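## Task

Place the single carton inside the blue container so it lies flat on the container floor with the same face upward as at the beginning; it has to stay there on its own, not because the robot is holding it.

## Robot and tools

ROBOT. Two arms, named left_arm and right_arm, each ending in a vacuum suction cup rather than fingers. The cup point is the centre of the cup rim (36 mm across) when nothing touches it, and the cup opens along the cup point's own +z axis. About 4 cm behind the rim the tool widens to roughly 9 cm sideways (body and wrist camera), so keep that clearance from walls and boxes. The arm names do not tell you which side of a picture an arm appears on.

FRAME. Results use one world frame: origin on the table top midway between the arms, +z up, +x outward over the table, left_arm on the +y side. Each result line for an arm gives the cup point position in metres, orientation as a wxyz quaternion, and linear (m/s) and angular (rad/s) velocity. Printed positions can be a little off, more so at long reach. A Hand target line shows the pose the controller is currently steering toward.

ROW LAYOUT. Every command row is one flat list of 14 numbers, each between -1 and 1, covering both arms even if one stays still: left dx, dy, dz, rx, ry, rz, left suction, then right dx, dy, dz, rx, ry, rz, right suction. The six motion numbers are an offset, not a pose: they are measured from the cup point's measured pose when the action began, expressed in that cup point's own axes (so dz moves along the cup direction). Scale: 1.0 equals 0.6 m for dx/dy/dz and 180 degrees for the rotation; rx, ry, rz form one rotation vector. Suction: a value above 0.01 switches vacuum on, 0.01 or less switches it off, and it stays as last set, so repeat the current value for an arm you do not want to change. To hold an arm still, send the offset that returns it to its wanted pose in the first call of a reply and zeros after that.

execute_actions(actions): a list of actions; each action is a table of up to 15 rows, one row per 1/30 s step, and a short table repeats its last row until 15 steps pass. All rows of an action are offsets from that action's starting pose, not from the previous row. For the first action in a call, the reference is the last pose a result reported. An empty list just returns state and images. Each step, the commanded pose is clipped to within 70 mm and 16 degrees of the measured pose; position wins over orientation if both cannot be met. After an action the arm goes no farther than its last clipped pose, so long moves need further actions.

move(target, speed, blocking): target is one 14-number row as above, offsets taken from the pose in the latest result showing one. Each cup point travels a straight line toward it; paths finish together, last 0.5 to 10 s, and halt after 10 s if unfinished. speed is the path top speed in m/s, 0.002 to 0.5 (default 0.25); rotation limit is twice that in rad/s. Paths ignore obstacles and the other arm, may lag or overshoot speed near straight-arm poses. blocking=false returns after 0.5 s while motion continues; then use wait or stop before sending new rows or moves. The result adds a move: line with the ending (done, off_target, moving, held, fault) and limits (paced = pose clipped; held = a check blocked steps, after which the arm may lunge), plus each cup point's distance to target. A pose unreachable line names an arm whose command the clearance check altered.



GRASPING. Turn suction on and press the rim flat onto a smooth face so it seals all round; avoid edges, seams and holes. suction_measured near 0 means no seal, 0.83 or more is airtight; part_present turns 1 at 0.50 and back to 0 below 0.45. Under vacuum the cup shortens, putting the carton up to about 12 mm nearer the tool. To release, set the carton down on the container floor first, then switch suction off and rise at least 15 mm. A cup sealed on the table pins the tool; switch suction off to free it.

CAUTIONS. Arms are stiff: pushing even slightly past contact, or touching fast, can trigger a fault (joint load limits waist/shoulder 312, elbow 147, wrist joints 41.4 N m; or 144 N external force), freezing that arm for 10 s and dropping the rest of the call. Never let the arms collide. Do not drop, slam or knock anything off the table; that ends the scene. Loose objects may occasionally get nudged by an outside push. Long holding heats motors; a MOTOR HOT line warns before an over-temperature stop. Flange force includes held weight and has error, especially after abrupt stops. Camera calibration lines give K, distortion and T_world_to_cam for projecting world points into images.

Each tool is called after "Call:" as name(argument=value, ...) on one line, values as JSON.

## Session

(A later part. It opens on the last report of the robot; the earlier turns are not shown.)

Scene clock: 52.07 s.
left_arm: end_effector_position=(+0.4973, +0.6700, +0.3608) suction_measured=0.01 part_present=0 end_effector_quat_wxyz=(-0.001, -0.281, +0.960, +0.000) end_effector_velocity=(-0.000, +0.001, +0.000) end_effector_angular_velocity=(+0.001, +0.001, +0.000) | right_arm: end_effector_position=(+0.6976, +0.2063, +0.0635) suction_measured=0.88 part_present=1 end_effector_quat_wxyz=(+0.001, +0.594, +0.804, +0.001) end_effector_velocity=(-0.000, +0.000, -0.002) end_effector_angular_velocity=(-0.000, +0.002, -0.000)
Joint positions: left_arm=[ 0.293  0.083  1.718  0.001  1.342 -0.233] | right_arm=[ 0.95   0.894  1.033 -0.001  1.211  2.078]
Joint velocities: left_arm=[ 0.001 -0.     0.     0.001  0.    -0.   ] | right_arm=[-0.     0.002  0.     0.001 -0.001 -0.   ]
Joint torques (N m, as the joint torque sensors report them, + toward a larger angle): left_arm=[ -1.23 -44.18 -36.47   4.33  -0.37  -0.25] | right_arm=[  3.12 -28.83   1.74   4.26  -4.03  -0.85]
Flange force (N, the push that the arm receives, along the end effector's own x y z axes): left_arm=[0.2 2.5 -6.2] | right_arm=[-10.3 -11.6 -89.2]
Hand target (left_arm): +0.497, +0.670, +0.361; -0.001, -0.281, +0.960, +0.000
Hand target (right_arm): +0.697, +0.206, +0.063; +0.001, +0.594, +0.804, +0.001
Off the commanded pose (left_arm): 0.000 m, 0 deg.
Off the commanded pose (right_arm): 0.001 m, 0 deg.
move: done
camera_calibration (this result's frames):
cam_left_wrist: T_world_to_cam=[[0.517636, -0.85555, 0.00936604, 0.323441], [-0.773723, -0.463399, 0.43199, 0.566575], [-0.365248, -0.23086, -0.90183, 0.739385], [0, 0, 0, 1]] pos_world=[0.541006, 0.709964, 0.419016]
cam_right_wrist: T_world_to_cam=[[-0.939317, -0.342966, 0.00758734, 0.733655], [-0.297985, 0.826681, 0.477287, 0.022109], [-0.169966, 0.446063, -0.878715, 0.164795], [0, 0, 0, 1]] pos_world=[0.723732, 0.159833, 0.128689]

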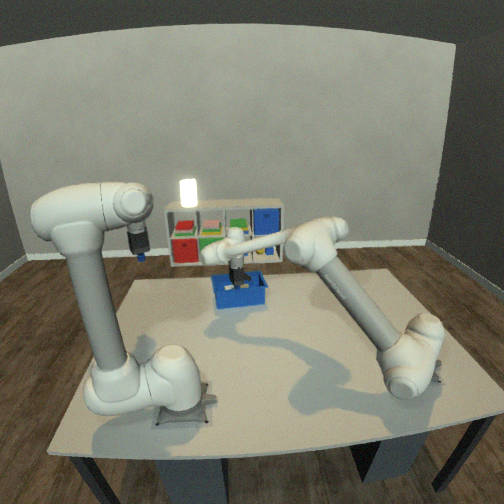

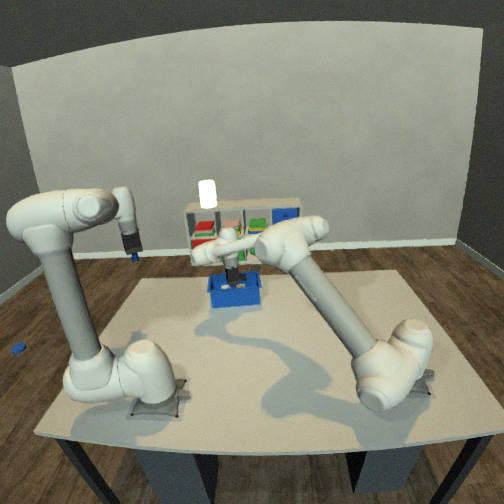

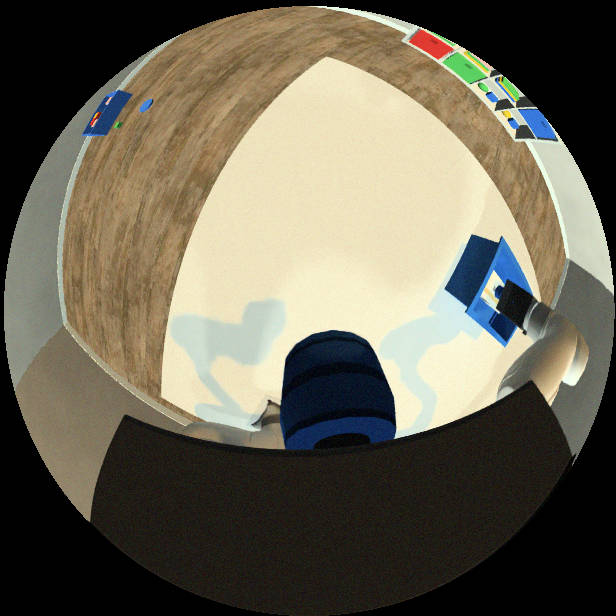

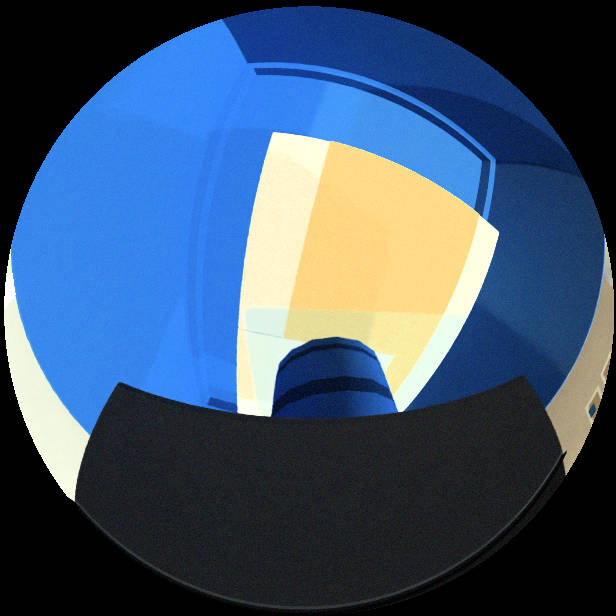

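Call:
move(target=[0,0,0,0,0,0,0,0,0,-0.004,0,0,0,0], speed=0.01)

Call:
wait(seconds=1)

Call:
move(target=[0,0,0,0,0,0,0,0,0,-0.2,0,0,0,0])

Scene clock: 56.33 s.
left_arm: end_effector_position=(+0.4973, +0.6700, +0.3608) suction_measured=0.01 part_present=0 end_effector_quat_wxyz=(-0.001, -0.281, +0.960, +0.000) end_effector_velocity=(+0.000, -0.000, -0.000) end_effector_angular_velocity=(+0.000, -0.001, -0.001) | right_arm: end_effector_position=(+0.6975, +0.2062, +0.0655) suction_measured=0.00 part_present=0 end_effector_quat_wxyz=(+0.001, +0.594, +0.804, +0.001) end_effector_velocity=(+0.000, -0.001, -0.001) end_effector_angular_velocity=(-0.001, +0.003, -0.002)
Joint positions: left_arm=[ 0.293  0.083  1.718  0.001  1.342 -0.233] | right_arm=[ 0.95   0.893  1.032 -0.001  1.215  2.078]
Joint velocities: left_arm=[-0.    -0.     0.    -0.    -0.001  0.001] | right_arm=[-0.001  0.     0.001  0.001  0.002  0.   ]
Joint torques (N m, as the joint torque sensors report them, + toward a larger angle): left_arm=[ -1.44 -44.27 -36.47   4.41  -0.35  -0.16] | right_arm=[  2.97 -99.43 -29.61   3.91   0.69  -0.87]
Flange force (N, the push that the arm receives, along the end effector's own x y z axes): left_arm=[0.3 2.8 -6.2] | right_arm=[-4.4 -2.6 -15.9]
Hand target (left_arm): +0.497, +0.670, +0.361; -0.001, -0.281, +0.960, +0.000
Hand target (right_arm): +0.698, +0.206, +0.066; +0.001, +0.594, +0.804, +0.001
Off the commanded pose (left_arm): 0.000 m, 0 deg.
Off the commanded pose (right_arm): 0.000 m, 0 deg.
move: done
camera_calibration (this result's frames):
cam_left_wrist: T_world_to_cam=[[0.517636, -0.85555, 0.00936611, 0.323441], [-0.773723, -0.463399, 0.43199, 0.566575], [-0.365248, -0.23086, -0.90183, 0.739385], [0, 0, 0, 1]] pos_world=[0.541006, 0.709964, 0.419015]
cam_right_wrist: T_world_to_cam=[[-0.939315, -0.34296, 0.00809434, 0.733485], [-0.297796, 0.826877, 0.477066, 0.0210706], [-0.170308, 0.445705, -0.87883, 0.166859], [0, 0, 0, 1]] pos_world=[0.723666, 0.159763, 0.130652]

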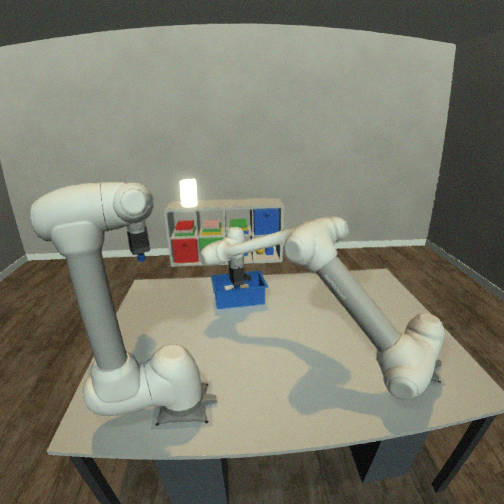

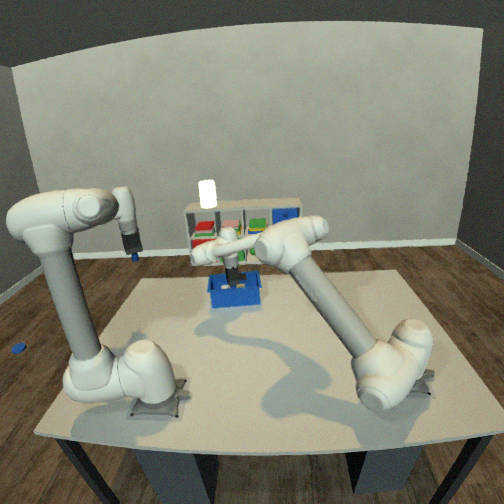

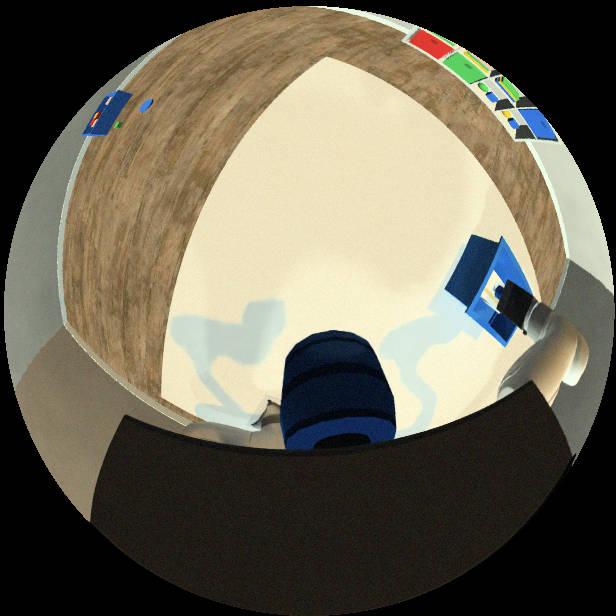

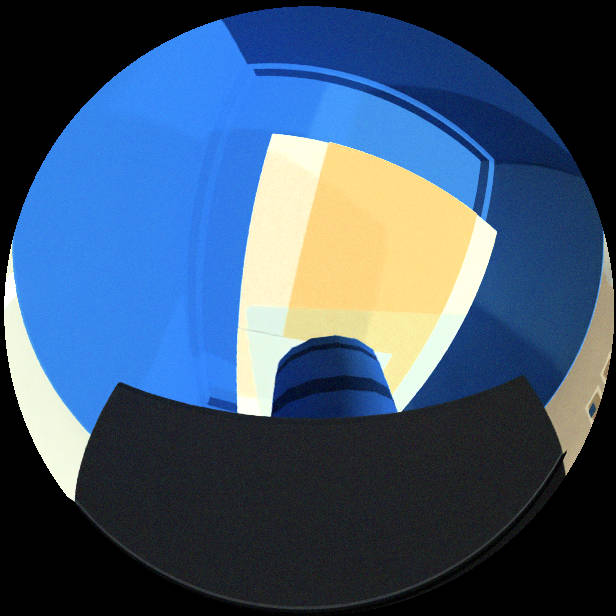

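Scene clock: 57.33 s.
left_arm: end_effector_position=(+0.4973, +0.6700, +0.3608) suction_measured=0.01 part_present=0 end_effector_quat_wxyz=(-0.001, -0.281, +0.960, +0.000) end_effector_velocity=(-0.001, -0.001, +0.001) end_effector_angular_velocity=(-0.001, -0.000, -0.000) | right_arm: end_effector_position=(+0.6976, +0.2063, +0.0659) suction_measured=0.00 part_present=0 end_effector_quat_wxyz=(+0.001, +0.594, +0.804, +0.001) end_effector_velocity=(-0.002, +0.001, +0.000) end_effector_angular_velocity=(-0.000, -0.000, +0.002)
Joint positions: left_arm=[ 0.293  0.083  1.718  0.001  1.342 -0.233] | right_arm=[ 0.95   0.893  1.031 -0.001  1.215  2.078]
Joint velocities: left_arm=[-0.    -0.002  0.001 -0.001  0.001  0.   ] | right_arm=[ 0.002 -0.001  0.001 -0.     0.    -0.   ]
Joint torques (N m, as the joint torque sensors report them, + toward a larger angle): left_arm=[  0.15 -44.78 -37.09   4.43  -0.39  -0.11] | right_arm=[  3.19 -99.26 -31.79   4.06   0.01  -0.82]
Flange force (N, the push that the arm receives, along the end effector's own x y z axes): left_arm=[1.6 0.3 -5.3] | right_arm=[-7.8 -9.4 -16.5]
Hand target (left_arm): +0.497, +0.670, +0.361; -0.001, -0.281, +0.960, +0.000
Hand target (right_arm): +0.698, +0.206, +0.066; +0.001, +0.594, +0.804, +0.001
Off the commanded pose (left_arm): 0.000 m, 0 deg.
Off the commanded pose (right_arm): 0.000 m, 0 deg.
wait: 1.00 s; at rest by 0.17 s
camera_calibration (this result's frames):
cam_left_wrist: T_world_to_cam=[[0.517636, -0.85555, 0.00936624, 0.323441], [-0.773723, -0.463399, 0.43199, 0.566575], [-0.365248, -0.23086, -0.90183, 0.739385], [0, 0, 0, 1]] pos_world=[0.541006, 0.709964, 0.419015]
cam_right_wrist: T_world_to_cam=[[-0.939318, -0.342963, 0.00758691, 0.73363], [-0.297983, 0.826682, 0.477287, 0.0209646], [-0.169964, 0.446063, -0.878715, 0.166905], [0, 0, 0, 1]] pos_world=[0.723727, 0.159827, 0.131089]

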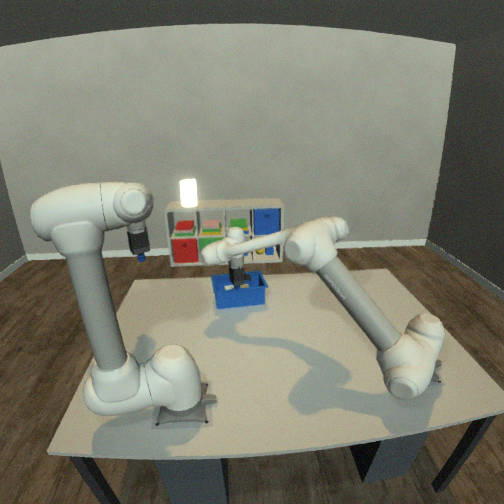

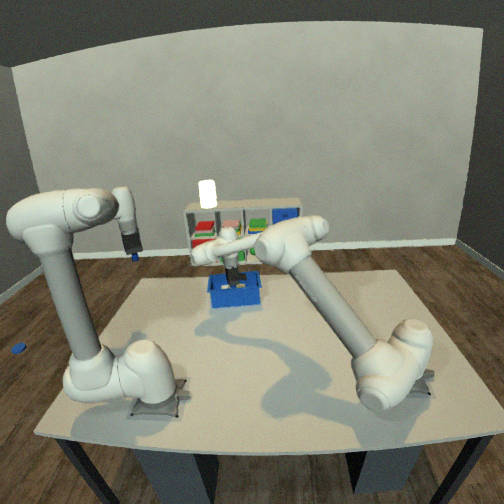

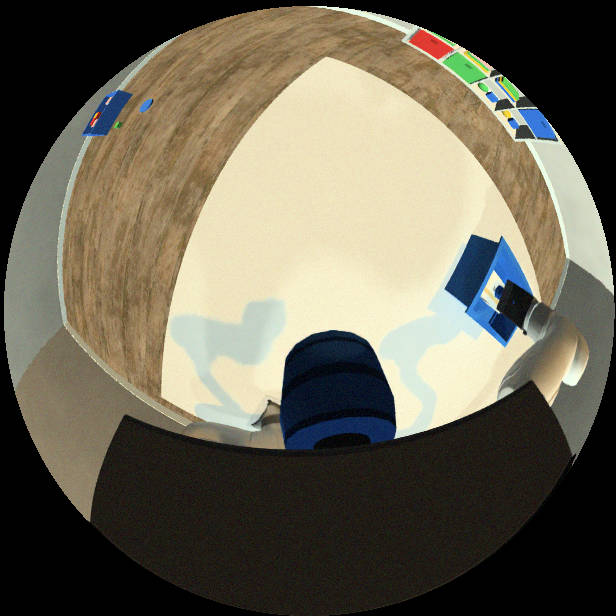

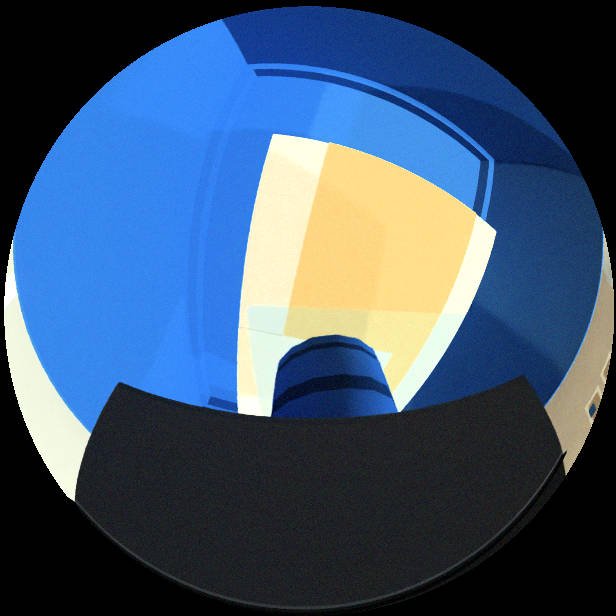

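Scene clock: 58.27 s.
left_arm: end_effector_position=(+0.4973, +0.6700, +0.3608) suction_measured=0.01 part_present=0 end_effector_quat_wxyz=(-0.001, -0.281, +0.960, +0.000) end_effector_velocity=(-0.000, -0.000, -0.000) end_effector_angular_velocity=(-0.001, +0.002, +0.000) | right_arm: end_effector_position=(+0.6973, +0.2060, +0.1858) suction_measured=0.00 part_present=0 end_effector_quat_wxyz=(+0.001, +0.594, +0.804, +0.001) end_effector_velocity=(+0.000, -0.001, +0.002) end_effector_angular_velocity=(-0.001, -0.000, -0.001)
Joint positions: left_arm=[ 0.293  0.083  1.718  0.001  1.342 -0.233] | right_arm=[ 0.95   0.83   0.926 -0.001  1.383  2.078]
Joint velocities: left_arm=[-0.     0.     0.     0.     0.001 -0.   ] | right_arm=[-0.001 -0.001 -0.    -0.001  0.002  0.   ]
Joint torques (N m, as the joint torque sensors report them, + toward a larger angle): left_arm=[ -2.37 -44.51 -36.98   4.42  -0.41  -0.21] | right_arm=[   3.5  -110.49  -40.75    4.26   -0.03   -1.04]
Flange force (N, the push that the arm receives, along the end effector's own x y z axes): left_arm=[0.3 4.4 -5.3] | right_arm=[-8.5 -9.9 -0.3]
Hand target (left_arm): +0.497, +0.670, +0.361; -0.001, -0.281, +0.960, +0.000
Hand target (right_arm): +0.697, +0.206, +0.186; +0.001, +0.594, +0.804, +0.001
Off the commanded pose (left_arm): 0.000 m, 0 deg.
Off the commanded pose (right_arm): 0.000 m, 0 deg.
move: done
camera_calibration (this result's frames):
cam_left_wrist: T_world_to_cam=[[0.517636, -0.85555, 0.00936617, 0.323441], [-0.773723, -0.463399, 0.43199, 0.566575], [-0.365248, -0.23086, -0.90183, 0.739385], [0, 0, 0, 1]] pos_world=[0.541006, 0.709964, 0.419015]
cam_right_wrist: T_world_to_cam=[[-0.939371, -0.342817, 0.00760373, 0.732371], [-0.297856, 0.826756, 0.477237, -0.0361964], [-0.169892, 0.446038, -0.878742, 0.27232], [0, 0, 0, 1]] pos_world=[0.723451, 0.15953, 0.251004]

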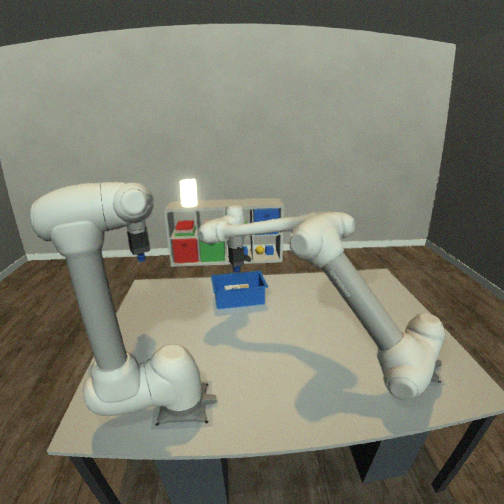

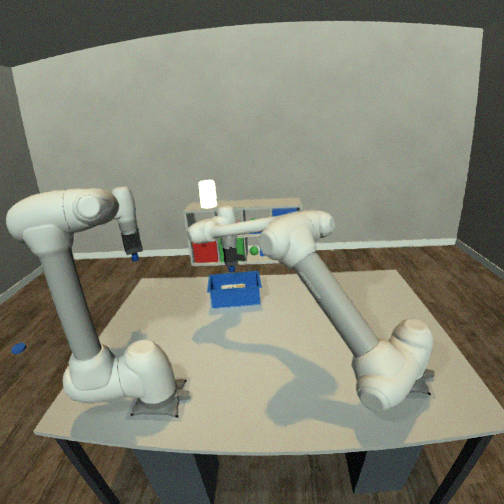

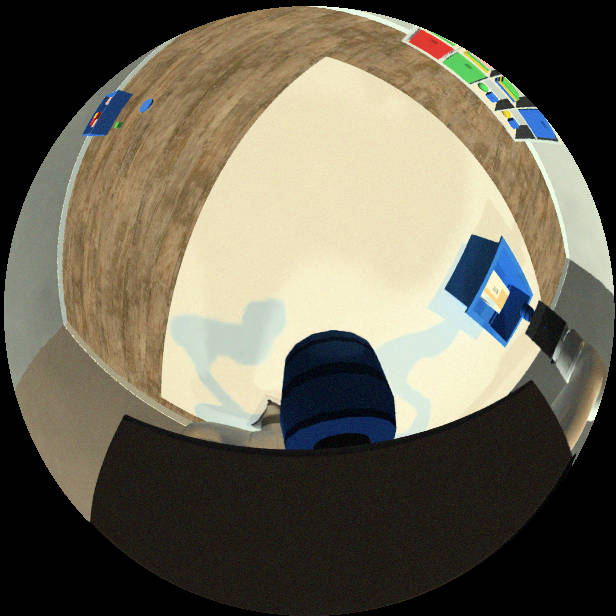

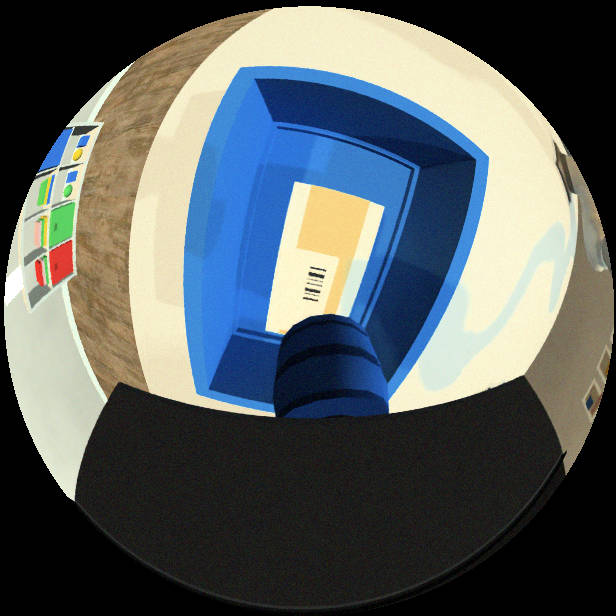

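Call:
finished_scene(scene=1)

The scene is finished: the task was done.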